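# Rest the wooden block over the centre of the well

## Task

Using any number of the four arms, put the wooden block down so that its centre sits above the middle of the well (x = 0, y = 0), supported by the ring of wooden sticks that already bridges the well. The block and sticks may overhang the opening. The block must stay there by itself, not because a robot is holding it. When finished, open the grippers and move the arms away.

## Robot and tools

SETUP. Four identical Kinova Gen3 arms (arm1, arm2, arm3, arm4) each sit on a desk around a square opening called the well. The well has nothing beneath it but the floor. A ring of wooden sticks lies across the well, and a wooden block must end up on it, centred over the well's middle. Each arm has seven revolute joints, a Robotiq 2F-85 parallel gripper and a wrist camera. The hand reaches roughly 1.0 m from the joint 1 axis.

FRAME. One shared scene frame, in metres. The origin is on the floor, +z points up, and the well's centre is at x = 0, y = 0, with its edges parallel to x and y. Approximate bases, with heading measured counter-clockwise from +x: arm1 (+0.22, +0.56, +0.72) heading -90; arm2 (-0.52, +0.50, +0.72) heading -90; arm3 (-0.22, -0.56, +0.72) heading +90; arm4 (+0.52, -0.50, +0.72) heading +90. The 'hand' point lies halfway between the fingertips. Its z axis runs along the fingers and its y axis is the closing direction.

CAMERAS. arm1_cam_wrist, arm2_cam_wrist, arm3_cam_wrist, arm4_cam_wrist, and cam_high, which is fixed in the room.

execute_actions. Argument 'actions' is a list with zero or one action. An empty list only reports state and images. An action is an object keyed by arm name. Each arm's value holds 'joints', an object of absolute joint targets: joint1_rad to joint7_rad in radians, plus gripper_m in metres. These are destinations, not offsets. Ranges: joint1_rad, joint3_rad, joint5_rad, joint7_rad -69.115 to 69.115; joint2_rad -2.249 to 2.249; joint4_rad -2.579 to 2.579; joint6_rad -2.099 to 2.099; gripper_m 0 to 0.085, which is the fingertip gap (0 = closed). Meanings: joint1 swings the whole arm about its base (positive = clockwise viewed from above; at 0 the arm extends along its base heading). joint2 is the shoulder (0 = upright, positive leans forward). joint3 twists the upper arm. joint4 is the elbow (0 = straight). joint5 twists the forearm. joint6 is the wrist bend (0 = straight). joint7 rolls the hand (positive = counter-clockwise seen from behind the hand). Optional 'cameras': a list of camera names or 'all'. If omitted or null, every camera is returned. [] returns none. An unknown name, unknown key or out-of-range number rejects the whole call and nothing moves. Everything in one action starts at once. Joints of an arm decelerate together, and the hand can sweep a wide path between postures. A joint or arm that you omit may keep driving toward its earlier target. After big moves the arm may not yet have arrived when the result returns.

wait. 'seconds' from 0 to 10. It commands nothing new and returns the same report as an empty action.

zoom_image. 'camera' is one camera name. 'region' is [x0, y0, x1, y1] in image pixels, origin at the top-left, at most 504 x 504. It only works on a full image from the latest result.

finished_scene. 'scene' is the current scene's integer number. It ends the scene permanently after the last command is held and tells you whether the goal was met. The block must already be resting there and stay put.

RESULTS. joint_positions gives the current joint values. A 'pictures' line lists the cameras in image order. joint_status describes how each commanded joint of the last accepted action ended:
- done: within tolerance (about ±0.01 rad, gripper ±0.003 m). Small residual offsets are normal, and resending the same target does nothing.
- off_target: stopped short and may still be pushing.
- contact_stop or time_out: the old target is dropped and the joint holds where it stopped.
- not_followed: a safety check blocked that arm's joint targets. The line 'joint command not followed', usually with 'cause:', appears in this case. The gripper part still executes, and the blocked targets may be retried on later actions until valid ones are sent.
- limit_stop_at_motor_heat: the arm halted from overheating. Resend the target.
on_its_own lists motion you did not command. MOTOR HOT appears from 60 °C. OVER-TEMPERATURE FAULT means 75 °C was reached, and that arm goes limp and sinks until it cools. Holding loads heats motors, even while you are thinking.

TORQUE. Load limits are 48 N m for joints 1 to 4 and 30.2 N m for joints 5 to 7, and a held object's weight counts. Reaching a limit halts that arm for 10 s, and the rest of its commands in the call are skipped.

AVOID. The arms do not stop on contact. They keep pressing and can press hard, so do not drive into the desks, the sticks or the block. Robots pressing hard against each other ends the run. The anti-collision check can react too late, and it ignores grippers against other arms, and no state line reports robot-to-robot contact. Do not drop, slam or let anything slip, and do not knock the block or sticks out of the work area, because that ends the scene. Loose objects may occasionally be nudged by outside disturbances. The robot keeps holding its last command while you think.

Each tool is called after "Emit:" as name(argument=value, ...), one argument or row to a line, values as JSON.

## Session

Emit:
execute_actions(
  actions=[],
)

Scene clock: 0.00 s.
arm1.joint_positions: joint1_rad=-0.351 joint2_rad=-0.343 joint3_rad=-0.090 joint4_rad=+1.459 joint5_rad=-0.026 joint6_rad=+1.938 joint7_rad=+1.286 gripper_m=+0.085
arm1.joint_status: not commanded
arm1.hand: x=+0.2790 y=+0.3977 z=+1.3212 quat_wxyz=(-0.034, -0.643, -0.765, +0.015) (m; scene frame)
arm2.joint_positions: joint1_rad=+0.360 joint2_rad=-0.414 joint3_rad=-0.039 joint4_rad=+1.606 joint5_rad=-0.081 joint6_rad=+2.025 joint7_rad=+1.305 gripper_m=+0.085
arm2.joint_status: not commanded
arm2.hand: x=-0.5488 y=+0.4076 z=+1.2941 quat_wxyz=(+0.002, -0.861, -0.507, -0.048) (m; scene frame)
arm3.joint_positions: joint1_rad=+0.030 joint2_rad=-0.419 joint3_rad=-0.123 joint4_rad=+1.586 joint5_rad=-0.032 joint6_rad=+2.071 joint7_rad=+1.534 gripper_m=+0.085
arm3.joint_status: not commanded
arm3.hand: x=-0.2155 y=-0.4779 z=+1.3034 quat_wxyz=(+0.022, +0.715, -0.697, +0.040) (m; scene frame)
arm4.joint_positions: joint1_rad=+0.141 joint2_rad=-0.485 joint3_rad=-0.126 joint4_rad=+1.588 joint5_rad=-0.056 joint6_rad=+1.962 joint7_rad=+1.901 gripper_m=+0.085
arm4.joint_status: not commanded
arm4.hand: x=+0.5214 y=-0.3907 z=+1.2553 quat_wxyz=(-0.030, +0.811, -0.584, -0.018) (m; scene frame)
pictures: arm1_cam_wrist, arm2_cam_wrist, arm3_cam_wrist, arm4_cam_wrist, cam_high
Images, in order (width x height): arm1_cam_wrist 504x504, arm2_cam_wrist 504x504, arm3_cam_wrist 504x504, arm4_cam_wrist 504x504, cam_high 504x504.

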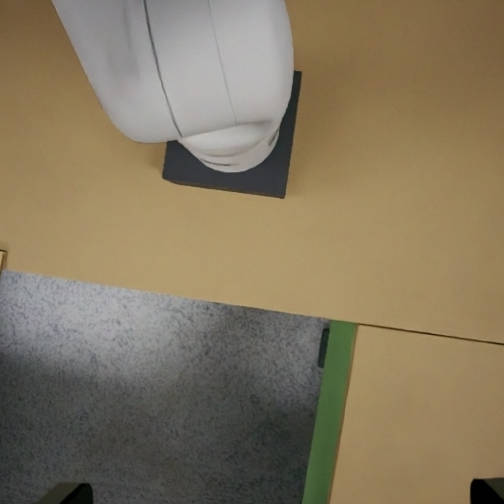

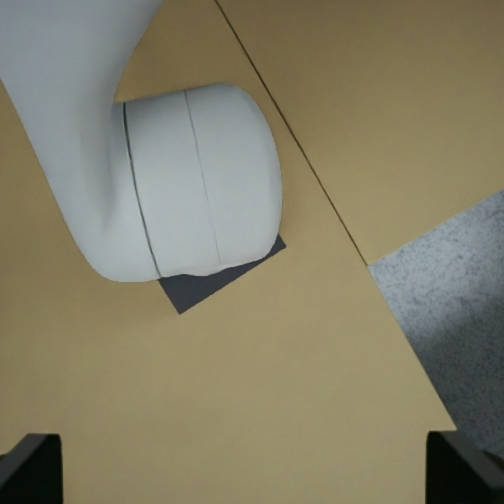

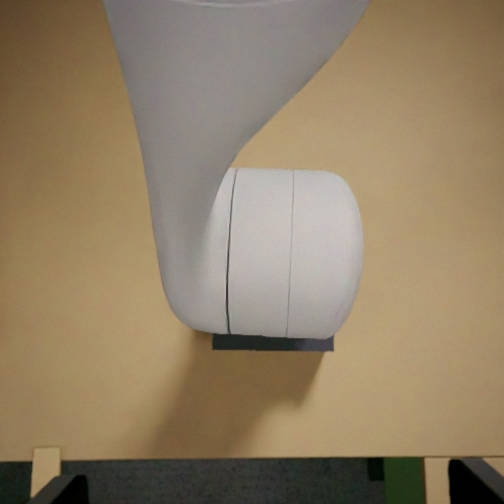

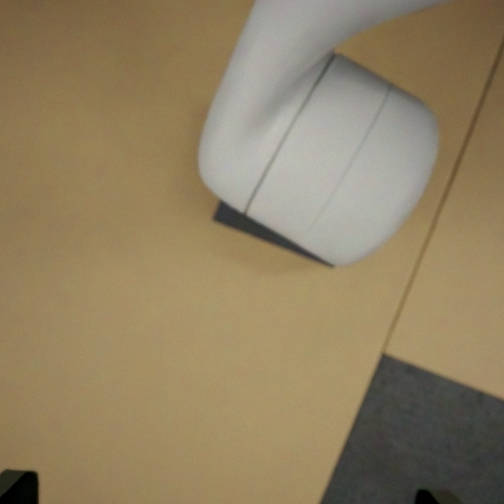

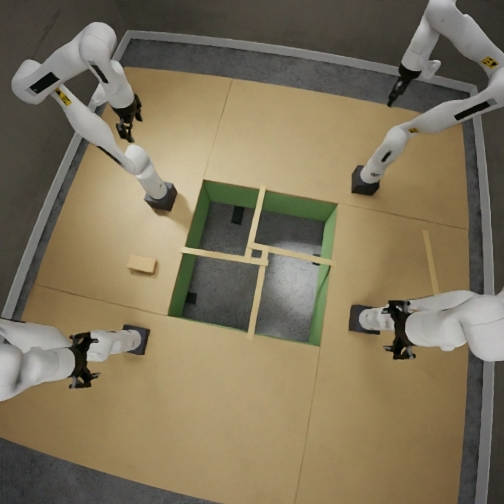

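Emit:
zoom_image(
  camera="cam_high",
  region=[90,160,400,360],
)

Emit:
zoom_image(
  camera="cam_high",
  region=[220,220,300,290],
)

Region (90, 160, 400, 360) of cam_high's 504x504 image, scaled by 1.626, with more detail than that image has; it fills the top 325 rows of this view, and the rest is white.

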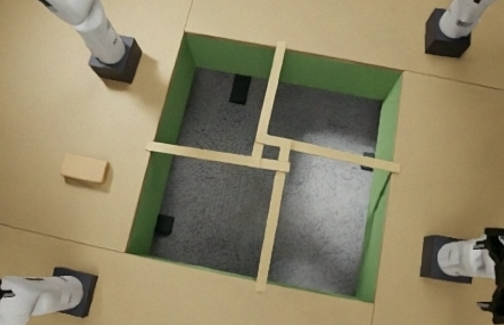

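Region (220, 220, 300, 290) of cam_high's 504x504 image, scaled by 6.300, with more detail than that image has; it fills the top 441 rows of this view, and the rest is white.

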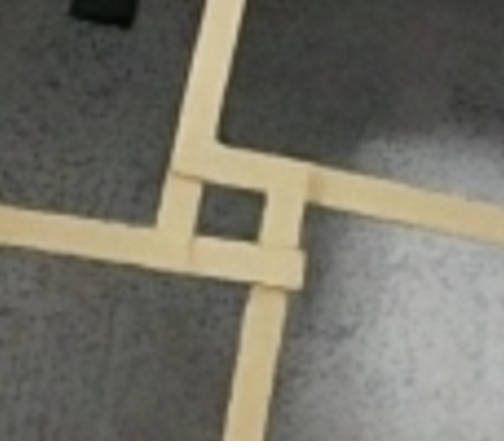

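Emit:
execute_actions(
  actions=[
    {"arm3":{"joints":{"joint1_rad":1.511,"joint2_rad":0.594,"joint3_rad":0,"joint4_rad":2.074,"joint5_rad":0,"joint6_rad":0.474,"joint7_rad":3.11}}},
  ],
  cameras=["arm3_cam_wrist","cam_high"],
)

Scene clock: 4.30 s.
arm1.joint_positions: joint1_rad=-0.351 joint2_rad=-0.343 joint3_rad=-0.090 joint4_rad=+1.459 joint5_rad=-0.026 joint6_rad=+1.938 joint7_rad=+1.286 gripper_m=+0.085
arm1.joint_status: not commanded
arm1.hand: x=+0.2790 y=+0.3977 z=+1.3212 quat_wxyz=(-0.034, -0.643, -0.765, +0.015) (m; scene frame)
arm2.joint_positions: joint1_rad=+0.360 joint2_rad=-0.414 joint3_rad=-0.039 joint4_rad=+1.606 joint5_rad=-0.081 joint6_rad=+2.025 joint7_rad=+1.305 gripper_m=+0.085
arm2.joint_status: not commanded
arm2.hand: x=-0.5488 y=+0.4076 z=+1.2941 quat_wxyz=(+0.002, -0.861, -0.507, -0.048) (m; scene frame)
arm3.joint_positions: joint1_rad=+1.511 joint2_rad=+0.594 joint3_rad=+0.000 joint4_rad=+2.074 joint5_rad=+0.000 joint6_rad=+0.474 joint7_rad=+3.110 gripper_m=+0.085
arm3.joint_status: all done
arm3.hand: x=+0.1623 y=-0.5745 z=+0.8622 quat_wxyz=(-0.004, +0.706, -0.708, -0.004) (m; scene frame)
arm4.joint_positions: joint1_rad=+0.141 joint2_rad=-0.485 joint3_rad=-0.126 joint4_rad=+1.588 joint5_rad=-0.056 joint6_rad=+1.962 joint7_rad=+1.901 gripper_m=+0.085
arm4.joint_status: not commanded
arm4.hand: x=+0.5214 y=-0.3907 z=+1.2553 quat_wxyz=(-0.030, +0.811, -0.584, -0.018) (m; scene frame)
pictures: arm3_cam_wrist, cam_high
Images, in order (width x height): arm3_cam_wrist 504x504, cam_high 504x504.

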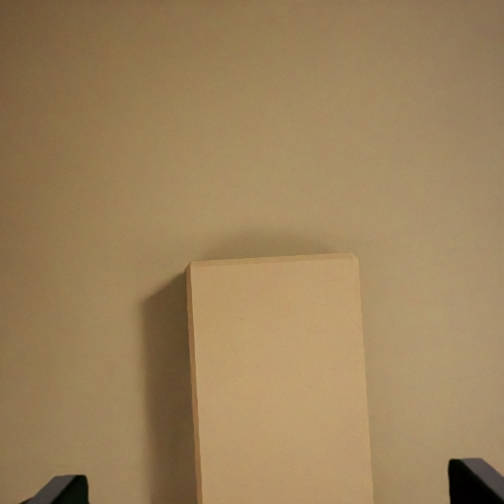

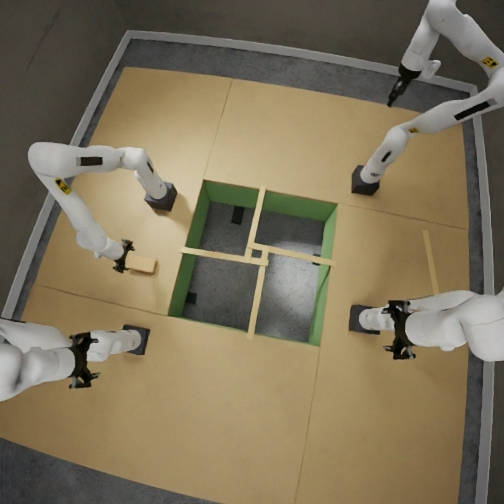

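Emit:
execute_actions(
  actions=[
    {"arm3":{"joints":{"joint1_rad":1.463,"joint2_rad":0.741,"joint4_rad":2.124,"joint6_rad":0.277,"joint7_rad":3.136}}},
  ],
  cameras=["arm3_cam_wrist"],
)

Scene clock: 6.07 s.
arm1.joint_positions: joint1_rad=-0.351 joint2_rad=-0.343 joint3_rad=-0.090 joint4_rad=+1.459 joint5_rad=-0.026 joint6_rad=+1.938 joint7_rad=+1.286 gripper_m=+0.085
arm1.joint_status: not commanded
arm1.hand: x=+0.2790 y=+0.3977 z=+1.3212 quat_wxyz=(-0.034, -0.643, -0.765, +0.015) (m; scene frame)
arm2.joint_positions: joint1_rad=+0.360 joint2_rad=-0.414 joint3_rad=-0.039 joint4_rad=+1.606 joint5_rad=-0.081 joint6_rad=+2.025 joint7_rad=+1.305 gripper_m=+0.085
arm2.joint_status: not commanded
arm2.hand: x=-0.5488 y=+0.4076 z=+1.2941 quat_wxyz=(+0.002, -0.861, -0.507, -0.048) (m; scene frame)
arm3.joint_positions: joint1_rad=+1.463 joint2_rad=+0.741 joint3_rad=+0.000 joint4_rad=+2.124 joint5_rad=+0.000 joint6_rad=+0.277 joint7_rad=+3.136 gripper_m=+0.085
arm3.joint_status: all done
arm3.hand: x=+0.1536 y=-0.5564 z=+0.8015 quat_wxyz=(-0.004, +0.732, -0.682, -0.004) (m; scene frame)
arm4.joint_positions: joint1_rad=+0.141 joint2_rad=-0.485 joint3_rad=-0.126 joint4_rad=+1.588 joint5_rad=-0.056 joint6_rad=+1.962 joint7_rad=+1.901 gripper_m=+0.085
arm4.joint_status: not commanded
arm4.hand: x=+0.5214 y=-0.3907 z=+1.2553 quat_wxyz=(-0.030, +0.811, -0.584, -0.018) (m; scene frame)
pictures: arm3_cam_wrist
Images, in order (width x height): arm3_cam_wrist 504x504.

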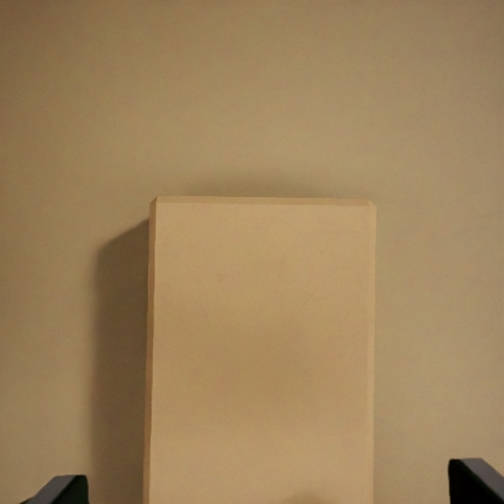

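Emit:
execute_actions(
  actions=[
    {"arm3":{"joints":{"joint2_rad":0.919,"joint4_rad":2.11,"joint6_rad":0.113,"joint7_rad":3.12}}},
  ],
  cameras=["arm3_cam_wrist"],
)

Emit:
execute_actions(
  actions=[
    {"arm3":{"joints":{"gripper_m":0.0}}},
  ],
  cameras=["arm3_cam_wrist"],
)

Emit:
execute_actions(
  actions=[
    {"arm3":{"joints":{"joint2_rad":0.5,"joint4_rad":2.08,"joint6_rad":0.56}}},
  ],
  cameras=["arm3_cam_wrist","cam_high"],
)

Scene clock: 7.70 s.
arm1.joint_positions: joint1_rad=-0.351 joint2_rad=-0.343 joint3_rad=-0.090 joint4_rad=+1.459 joint5_rad=-0.026 joint6_rad=+1.938 joint7_rad=+1.286 gripper_m=+0.085
arm1.joint_status: not commanded
arm1.hand: x=+0.2790 y=+0.3977 z=+1.3212 quat_wxyz=(-0.034, -0.643, -0.765, +0.015) (m; scene frame)
arm2.joint_positions: joint1_rad=+0.360 joint2_rad=-0.414 joint3_rad=-0.039 joint4_rad=+1.606 joint5_rad=-0.081 joint6_rad=+2.025 joint7_rad=+1.305 gripper_m=+0.085
arm2.joint_status: not commanded
arm2.hand: x=-0.5488 y=+0.4076 z=+1.2941 quat_wxyz=(+0.002, -0.861, -0.507, -0.048) (m; scene frame)
arm3.joint_positions: joint1_rad=+1.463 joint2_rad=+0.919 joint3_rad=+0.000 joint4_rad=+2.110 joint5_rad=+0.000 joint6_rad=+0.113 joint7_rad=+3.120 gripper_m=+0.085
arm3.joint_status: all done
arm3.hand: x=+0.1536 y=-0.5557 z=+0.7363 quat_wxyz=(-0.004, +0.726, -0.688, -0.004) (m; scene frame)
arm4.joint_positions: joint1_rad=+0.141 joint2_rad=-0.485 joint3_rad=-0.126 joint4_rad=+1.588 joint5_rad=-0.056 joint6_rad=+1.962 joint7_rad=+1.901 gripper_m=+0.085
arm4.joint_status: not commanded
arm4.hand: x=+0.5214 y=-0.3907 z=+1.2553 quat_wxyz=(-0.030, +0.811, -0.584, -0.018) (m; scene frame)
pictures: arm3_cam_wrist
Images, in order (width x height): arm3_cam_wrist 504x504.

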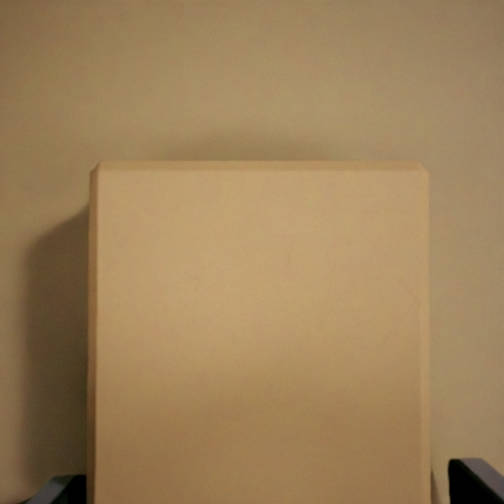

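Scene clock: 8.80 s.
arm1.joint_positions: joint1_rad=-0.351 joint2_rad=-0.343 joint3_rad=-0.090 joint4_rad=+1.459 joint5_rad=-0.026 joint6_rad=+1.938 joint7_rad=+1.286 gripper_m=+0.085
arm1.joint_status: not commanded
arm1.hand: x=+0.2790 y=+0.3977 z=+1.3212 quat_wxyz=(-0.034, -0.643, -0.765, +0.015) (m; scene frame)
arm2.joint_positions: joint1_rad=+0.360 joint2_rad=-0.414 joint3_rad=-0.039 joint4_rad=+1.606 joint5_rad=-0.081 joint6_rad=+2.025 joint7_rad=+1.305 gripper_m=+0.085
arm2.joint_status: not commanded
arm2.hand: x=-0.5488 y=+0.4076 z=+1.2941 quat_wxyz=(+0.002, -0.861, -0.507, -0.048) (m; scene frame)
arm3.joint_positions: joint1_rad=+1.463 joint2_rad=+0.916 joint3_rad=+0.000 joint4_rad=+2.110 joint5_rad=+0.000 joint6_rad=+0.114 joint7_rad=+3.120 gripper_m=+0.068
arm3.joint_status: gripper_m off_target (ended at +0.068, target +0.000)
arm3.hand: x=+0.1542 y=-0.5557 z=+0.7373 quat_wxyz=(-0.004, +0.726, -0.688, -0.003) (m; scene frame)
arm4.joint_positions: joint1_rad=+0.141 joint2_rad=-0.485 joint3_rad=-0.126 joint4_rad=+1.588 joint5_rad=-0.056 joint6_rad=+1.962 joint7_rad=+1.901 gripper_m=+0.085
arm4.joint_status: not commanded
arm4.hand: x=+0.5214 y=-0.3907 z=+1.2553 quat_wxyz=(-0.030, +0.811, -0.584, -0.018) (m; scene frame)
pictures: arm3_cam_wrist
Images, in order (width x height): arm3_cam_wrist 504x504.

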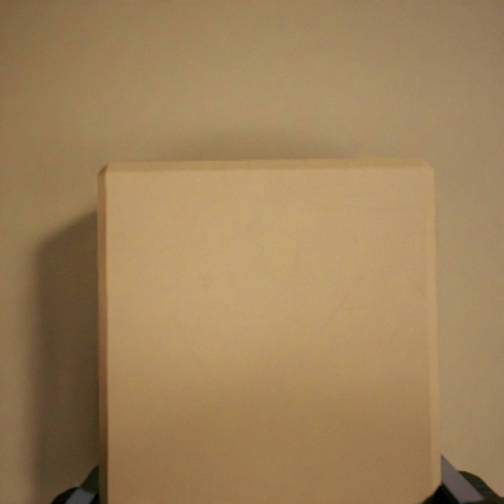

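Scene clock: 10.47 s.
arm1.joint_positions: joint1_rad=-0.351 joint2_rad=-0.343 joint3_rad=-0.090 joint4_rad=+1.459 joint5_rad=-0.026 joint6_rad=+1.938 joint7_rad=+1.286 gripper_m=+0.085
arm1.joint_status: not commanded
arm1.hand: x=+0.2790 y=+0.3977 z=+1.3212 quat_wxyz=(-0.034, -0.643, -0.765, +0.015) (m; scene frame)
arm2.joint_positions: joint1_rad=+0.360 joint2_rad=-0.414 joint3_rad=-0.039 joint4_rad=+1.606 joint5_rad=-0.081 joint6_rad=+2.025 joint7_rad=+1.305 gripper_m=+0.085
arm2.joint_status: not commanded
arm2.hand: x=-0.5488 y=+0.4076 z=+1.2941 quat_wxyz=(+0.002, -0.861, -0.507, -0.048) (m; scene frame)
arm3.joint_positions: joint1_rad=+1.463 joint2_rad=+0.501 joint3_rad=+0.000 joint4_rad=+2.080 joint5_rad=+0.000 joint6_rad=+0.560 joint7_rad=+3.120 gripper_m=+0.068
arm3.joint_status: all done
arm3.hand: x=+0.1529 y=-0.5575 z=+0.8960 quat_wxyz=(-0.004, +0.726, -0.688, -0.004) (m; scene frame)
arm4.joint_positions: joint1_rad=+0.141 joint2_rad=-0.485 joint3_rad=-0.126 joint4_rad=+1.588 joint5_rad=-0.056 joint6_rad=+1.962 joint7_rad=+1.901 gripper_m=+0.085
arm4.joint_status: not commanded
arm4.hand: x=+0.5214 y=-0.3907 z=+1.2553 quat_wxyz=(-0.030, +0.811, -0.584, -0.018) (m; scene frame)
pictures: arm3_cam_wrist, cam_high
Images, in order (width x height): arm3_cam_wrist 504x504, cam_high 504x504.

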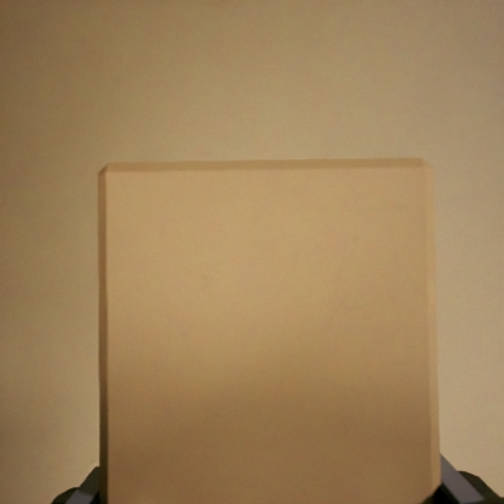

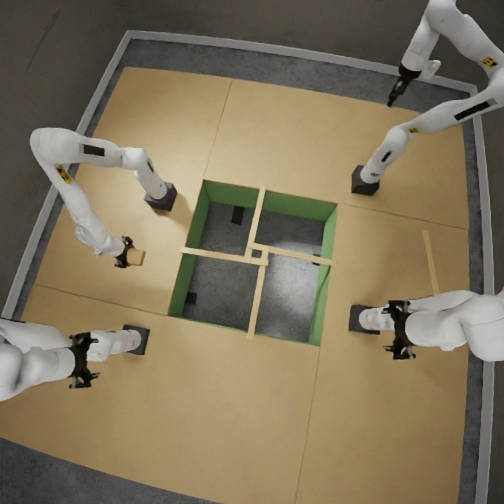

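Emit:
execute_actions(
  actions=[
    {"arm3":{"joints":{"joint1_rad":0.294,"joint2_rad":0.96,"joint4_rad":1.21,"joint6_rad":0.97,"joint7_rad":1.9}}},
  ],
  cameras=["arm3_cam_wrist","cam_high"],
)

Emit:
execute_actions(
  actions=[
    {"arm3":{"joints":{"joint2_rad":1.049,"joint4_rad":1.222,"joint6_rad":0.871}}},
  ],
  cameras=["arm3_cam_wrist"],
)

Scene clock: 13.40 s.
arm1.joint_positions: joint1_rad=-0.351 joint2_rad=-0.343 joint3_rad=-0.090 joint4_rad=+1.459 joint5_rad=-0.026 joint6_rad=+1.938 joint7_rad=+1.286 gripper_m=+0.085
arm1.joint_status: not commanded
arm1.hand: x=+0.2790 y=+0.3977 z=+1.3212 quat_wxyz=(-0.034, -0.643, -0.765, +0.015) (m; scene frame)
arm2.joint_positions: joint1_rad=+0.360 joint2_rad=-0.414 joint3_rad=-0.039 joint4_rad=+1.606 joint5_rad=-0.081 joint6_rad=+2.025 joint7_rad=+1.305 gripper_m=+0.085
arm2.joint_status: not commanded
arm2.hand: x=-0.5488 y=+0.4076 z=+1.2941 quat_wxyz=(+0.002, -0.861, -0.507, -0.048) (m; scene frame)
arm3.joint_positions: joint1_rad=+0.294 joint2_rad=+0.962 joint3_rad=+0.000 joint4_rad=+1.211 joint5_rad=+0.000 joint6_rad=+0.970 joint7_rad=+1.900 gripper_m=+0.068
arm3.joint_status: all done
arm3.hand: x=-0.0002 y=+0.0039 z=+0.8622 quat_wxyz=(-0.003, +0.708, -0.706, -0.004) (m; scene frame)
arm4.joint_positions: joint1_rad=+0.141 joint2_rad=-0.485 joint3_rad=-0.126 joint4_rad=+1.588 joint5_rad=-0.056 joint6_rad=+1.962 joint7_rad=+1.901 gripper_m=+0.085
arm4.joint_status: not commanded
arm4.hand: x=+0.5214 y=-0.3907 z=+1.2553 quat_wxyz=(-0.030, +0.811, -0.584, -0.018) (m; scene frame)
pictures: arm3_cam_wrist, cam_high
Images, in order (width x height): arm3_cam_wrist 504x504, cam_high 504x504.

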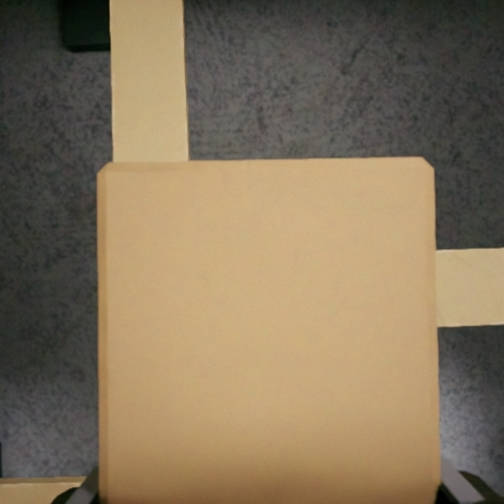

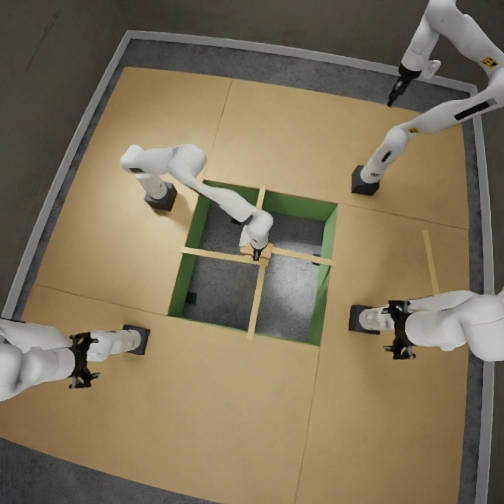

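Scene clock: 14.33 s.
arm1.joint_positions: joint1_rad=-0.351 joint2_rad=-0.343 joint3_rad=-0.090 joint4_rad=+1.459 joint5_rad=-0.026 joint6_rad=+1.938 joint7_rad=+1.286 gripper_m=+0.085
arm1.joint_status: not commanded
arm1.hand: x=+0.2790 y=+0.3977 z=+1.3212 quat_wxyz=(-0.034, -0.643, -0.765, +0.015) (m; scene frame)
arm2.joint_positions: joint1_rad=+0.360 joint2_rad=-0.414 joint3_rad=-0.039 joint4_rad=+1.606 joint5_rad=-0.081 joint6_rad=+2.025 joint7_rad=+1.305 gripper_m=+0.085
arm2.joint_status: not commanded
arm2.hand: x=-0.5488 y=+0.4076 z=+1.2941 quat_wxyz=(+0.002, -0.861, -0.507, -0.048) (m; scene frame)
arm3.joint_positions: joint1_rad=+0.294 joint2_rad=+1.051 joint3_rad=+0.000 joint4_rad=+1.223 joint5_rad=+0.000 joint6_rad=+0.871 joint7_rad=+1.900 gripper_m=+0.068
arm3.joint_status: all done
arm3.hand: x=-0.0002 y=+0.0047 z=+0.8054 quat_wxyz=(-0.003, +0.708, -0.706, -0.003) (m; scene frame)
arm4.joint_positions: joint1_rad=+0.141 joint2_rad=-0.485 joint3_rad=-0.126 joint4_rad=+1.588 joint5_rad=-0.056 joint6_rad=+1.962 joint7_rad=+1.901 gripper_m=+0.085
arm4.joint_status: not commanded
arm4.hand: x=+0.5214 y=-0.3907 z=+1.2553 quat_wxyz=(-0.030, +0.811, -0.584, -0.018) (m; scene frame)
pictures: arm3_cam_wrist
Images, in order (width x height): arm3_cam_wrist 504x504.

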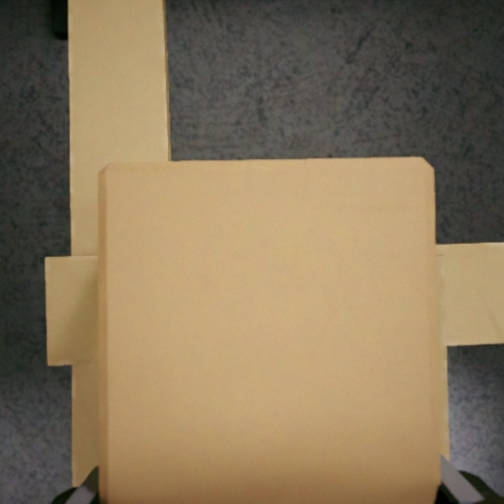

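Emit:
execute_actions(
  actions=[
    {"arm3":{"joints":{"joint2_rad":1.061,"joint6_rad":0.859}}},
  ],
  cameras=["arm3_cam_wrist"],
)

Scene clock: 15.23 s.
arm1.joint_positions: joint1_rad=-0.351 joint2_rad=-0.343 joint3_rad=-0.090 joint4_rad=+1.459 joint5_rad=-0.026 joint6_rad=+1.938 joint7_rad=+1.286 gripper_m=+0.085
arm1.joint_status: not commanded
arm1.hand: x=+0.2790 y=+0.3977 z=+1.3212 quat_wxyz=(-0.034, -0.643, -0.765, +0.015) (m; scene frame)
arm2.joint_positions: joint1_rad=+0.360 joint2_rad=-0.414 joint3_rad=-0.039 joint4_rad=+1.606 joint5_rad=-0.081 joint6_rad=+2.025 joint7_rad=+1.305 gripper_m=+0.085
arm2.joint_status: not commanded
arm2.hand: x=-0.5488 y=+0.4076 z=+1.2941 quat_wxyz=(+0.002, -0.861, -0.507, -0.048) (m; scene frame)
arm3.joint_positions: joint1_rad=+0.294 joint2_rad=+1.059 joint3_rad=+0.000 joint4_rad=+1.222 joint5_rad=+0.000 joint6_rad=+0.859 joint7_rad=+1.900 gripper_m=+0.068
arm3.joint_status: all done
arm3.hand: x=+0.0001 y=+0.0064 z=+0.8007 quat_wxyz=(-0.005, +0.708, -0.706, -0.004) (m; scene frame)
arm4.joint_positions: joint1_rad=+0.141 joint2_rad=-0.485 joint3_rad=-0.126 joint4_rad=+1.588 joint5_rad=-0.056 joint6_rad=+1.962 joint7_rad=+1.901 gripper_m=+0.085
arm4.joint_status: not commanded
arm4.hand: x=+0.5214 y=-0.3907 z=+1.2553 quat_wxyz=(-0.030, +0.811, -0.584, -0.018) (m; scene frame)
pictures: arm3_cam_wrist
Images, in order (width x height): arm3_cam_wrist 504x504.

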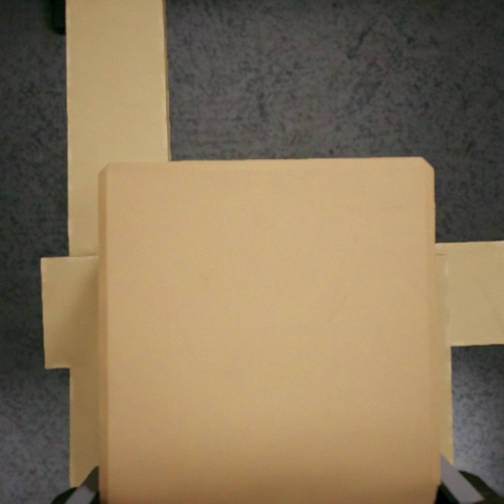

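Touching (slightly short of target).

Emit:
execute_actions(
  actions=[
    {"arm3":{"joints":{"joint2_rad":1.058,"gripper_m":0.085}}},
  ],
  cameras=["arm3_cam_wrist"],
)

Emit:
execute_actions(
  actions=[
    {"arm3":{"joints":{"joint2_rad":0.9,"joint4_rad":1.2,"joint6_rad":1.04}}},
  ],
  cameras=["arm3_cam_wrist"],
)

Emit:
execute_actions(
  actions=[
    {"arm3":{"joints":{"joint2_rad":-0.2,"joint4_rad":1.6,"joint6_rad":1.7}}},
  ],
  cameras=["cam_high"],
)

Emit:
zoom_image(
  camera="cam_high",
  region=[160,170,360,350],
)

Scene clock: 16.90 s.
arm1.joint_positions: joint1_rad=-0.351 joint2_rad=-0.343 joint3_rad=-0.090 joint4_rad=+1.459 joint5_rad=-0.026 joint6_rad=+1.938 joint7_rad=+1.286 gripper_m=+0.085
arm1.joint_status: not commanded
arm1.hand: x=+0.2790 y=+0.3977 z=+1.3212 quat_wxyz=(-0.034, -0.643, -0.765, +0.015) (m; scene frame)
arm2.joint_positions: joint1_rad=+0.360 joint2_rad=-0.414 joint3_rad=-0.039 joint4_rad=+1.606 joint5_rad=-0.081 joint6_rad=+2.025 joint7_rad=+1.305 gripper_m=+0.085
arm2.joint_status: not commanded
arm2.hand: x=-0.5488 y=+0.4076 z=+1.2941 quat_wxyz=(+0.002, -0.861, -0.507, -0.048) (m; scene frame)
arm3.joint_positions: joint1_rad=+0.294 joint2_rad=+1.058 joint3_rad=+0.000 joint4_rad=+1.222 joint5_rad=+0.000 joint6_rad=+0.859 joint7_rad=+1.900 gripper_m=+0.085
arm3.joint_status: all done
arm3.hand: x=+0.0004 y=+0.0065 z=+0.8011 quat_wxyz=(-0.005, +0.708, -0.706, -0.004) (m; scene frame)
arm4.joint_positions: joint1_rad=+0.141 joint2_rad=-0.485 joint3_rad=-0.126 joint4_rad=+1.588 joint5_rad=-0.056 joint6_rad=+1.962 joint7_rad=+1.901 gripper_m=+0.085
arm4.joint_status: not commanded
arm4.hand: x=+0.5214 y=-0.3907 z=+1.2553 quat_wxyz=(-0.030, +0.811, -0.584, -0.018) (m; scene frame)
pictures: arm3_cam_wrist
Images, in order (width x height): arm3_cam_wrist 504x504.

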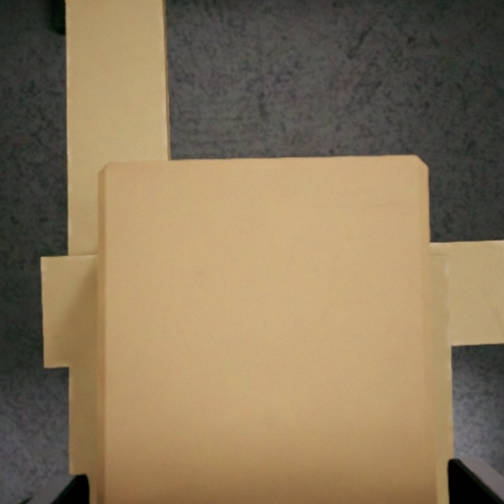

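Scene clock: 18.03 s.
arm1.joint_positions: joint1_rad=-0.351 joint2_rad=-0.343 joint3_rad=-0.090 joint4_rad=+1.459 joint5_rad=-0.026 joint6_rad=+1.938 joint7_rad=+1.286 gripper_m=+0.085
arm1.joint_status: not commanded
arm1.hand: x=+0.2790 y=+0.3977 z=+1.3212 quat_wxyz=(-0.034, -0.643, -0.765, +0.015) (m; scene frame)
arm2.joint_positions: joint1_rad=+0.360 joint2_rad=-0.414 joint3_rad=-0.039 joint4_rad=+1.606 joint5_rad=-0.081 joint6_rad=+2.025 joint7_rad=+1.305 gripper_m=+0.085
arm2.joint_status: not commanded
arm2.hand: x=-0.5488 y=+0.4076 z=+1.2941 quat_wxyz=(+0.002, -0.861, -0.507, -0.048) (m; scene frame)
arm3.joint_positions: joint1_rad=+0.294 joint2_rad=+0.900 joint3_rad=+0.000 joint4_rad=+1.200 joint5_rad=+0.000 joint6_rad=+1.040 joint7_rad=+1.900 gripper_m=+0.085
arm3.joint_status: all done
arm3.hand: x=-0.0011 y=+0.0010 z=+0.9021 quat_wxyz=(-0.004, +0.708, -0.706, -0.004) (m; scene frame)
arm4.joint_positions: joint1_rad=+0.141 joint2_rad=-0.485 joint3_rad=-0.126 joint4_rad=+1.588 joint5_rad=-0.056 joint6_rad=+1.962 joint7_rad=+1.901 gripper_m=+0.085
arm4.joint_status: not commanded
arm4.hand: x=+0.5214 y=-0.3907 z=+1.2553 quat_wxyz=(-0.030, +0.811, -0.584, -0.018) (m; scene frame)
pictures: arm3_cam_wrist
Images, in order (width x height): arm3_cam_wrist 504x504.

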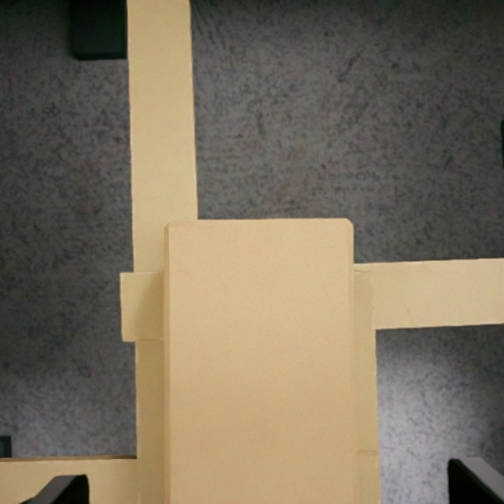

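Scene clock: 20.50 s.
arm1.joint_positions: joint1_rad=-0.351 joint2_rad=-0.343 joint3_rad=-0.090 joint4_rad=+1.459 joint5_rad=-0.026 joint6_rad=+1.938 joint7_rad=+1.286 gripper_m=+0.085
arm1.joint_status: not commanded
arm1.hand: x=+0.2790 y=+0.3977 z=+1.3212 quat_wxyz=(-0.034, -0.643, -0.765, +0.015) (m; scene frame)
arm2.joint_positions: joint1_rad=+0.360 joint2_rad=-0.414 joint3_rad=-0.039 joint4_rad=+1.606 joint5_rad=-0.081 joint6_rad=+2.025 joint7_rad=+1.305 gripper_m=+0.085
arm2.joint_status: not commanded
arm2.hand: x=-0.5488 y=+0.4076 z=+1.2941 quat_wxyz=(+0.002, -0.861, -0.507, -0.048) (m; scene frame)
arm3.joint_positions: joint1_rad=+0.294 joint2_rad=-0.200 joint3_rad=+0.000 joint4_rad=+1.600 joint5_rad=+0.000 joint6_rad=+1.700 joint7_rad=+1.900 gripper_m=+0.085
arm3.joint_status: all done
arm3.hand: x=-0.1170 y=-0.3460 z=+1.2617 quat_wxyz=(-0.022, +0.708, -0.706, -0.013) (m; scene frame)
arm4.joint_positions: joint1_rad=+0.141 joint2_rad=-0.485 joint3_rad=-0.126 joint4_rad=+1.588 joint5_rad=-0.056 joint6_rad=+1.962 joint7_rad=+1.901 gripper_m=+0.085
arm4.joint_status: not commanded
arm4.hand: x=+0.5214 y=-0.3907 z=+1.2553 quat_wxyz=(-0.030, +0.811, -0.584, -0.018) (m; scene frame)
pictures: cam_high
Images, in order (width x height): cam_high 504x504.

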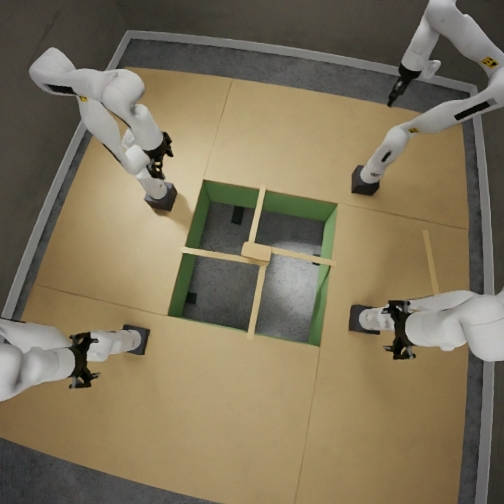

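Region (160, 170, 360, 350) of cam_high's 504x504 image, scaled by 2.520, with more detail than that image has; it fills the top 454 rows of this view, and the rest is white.

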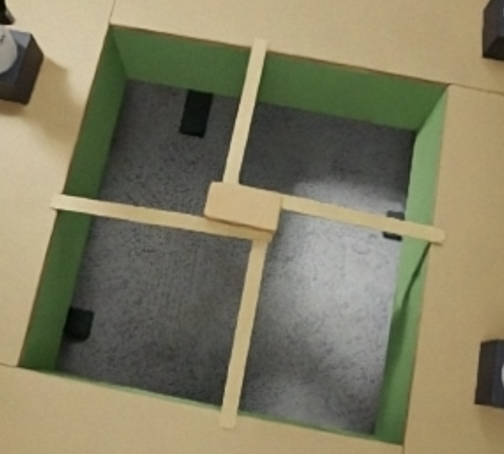

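Emit:
finished_scene(
  scene=2,
)

The scene is finished: the task was done.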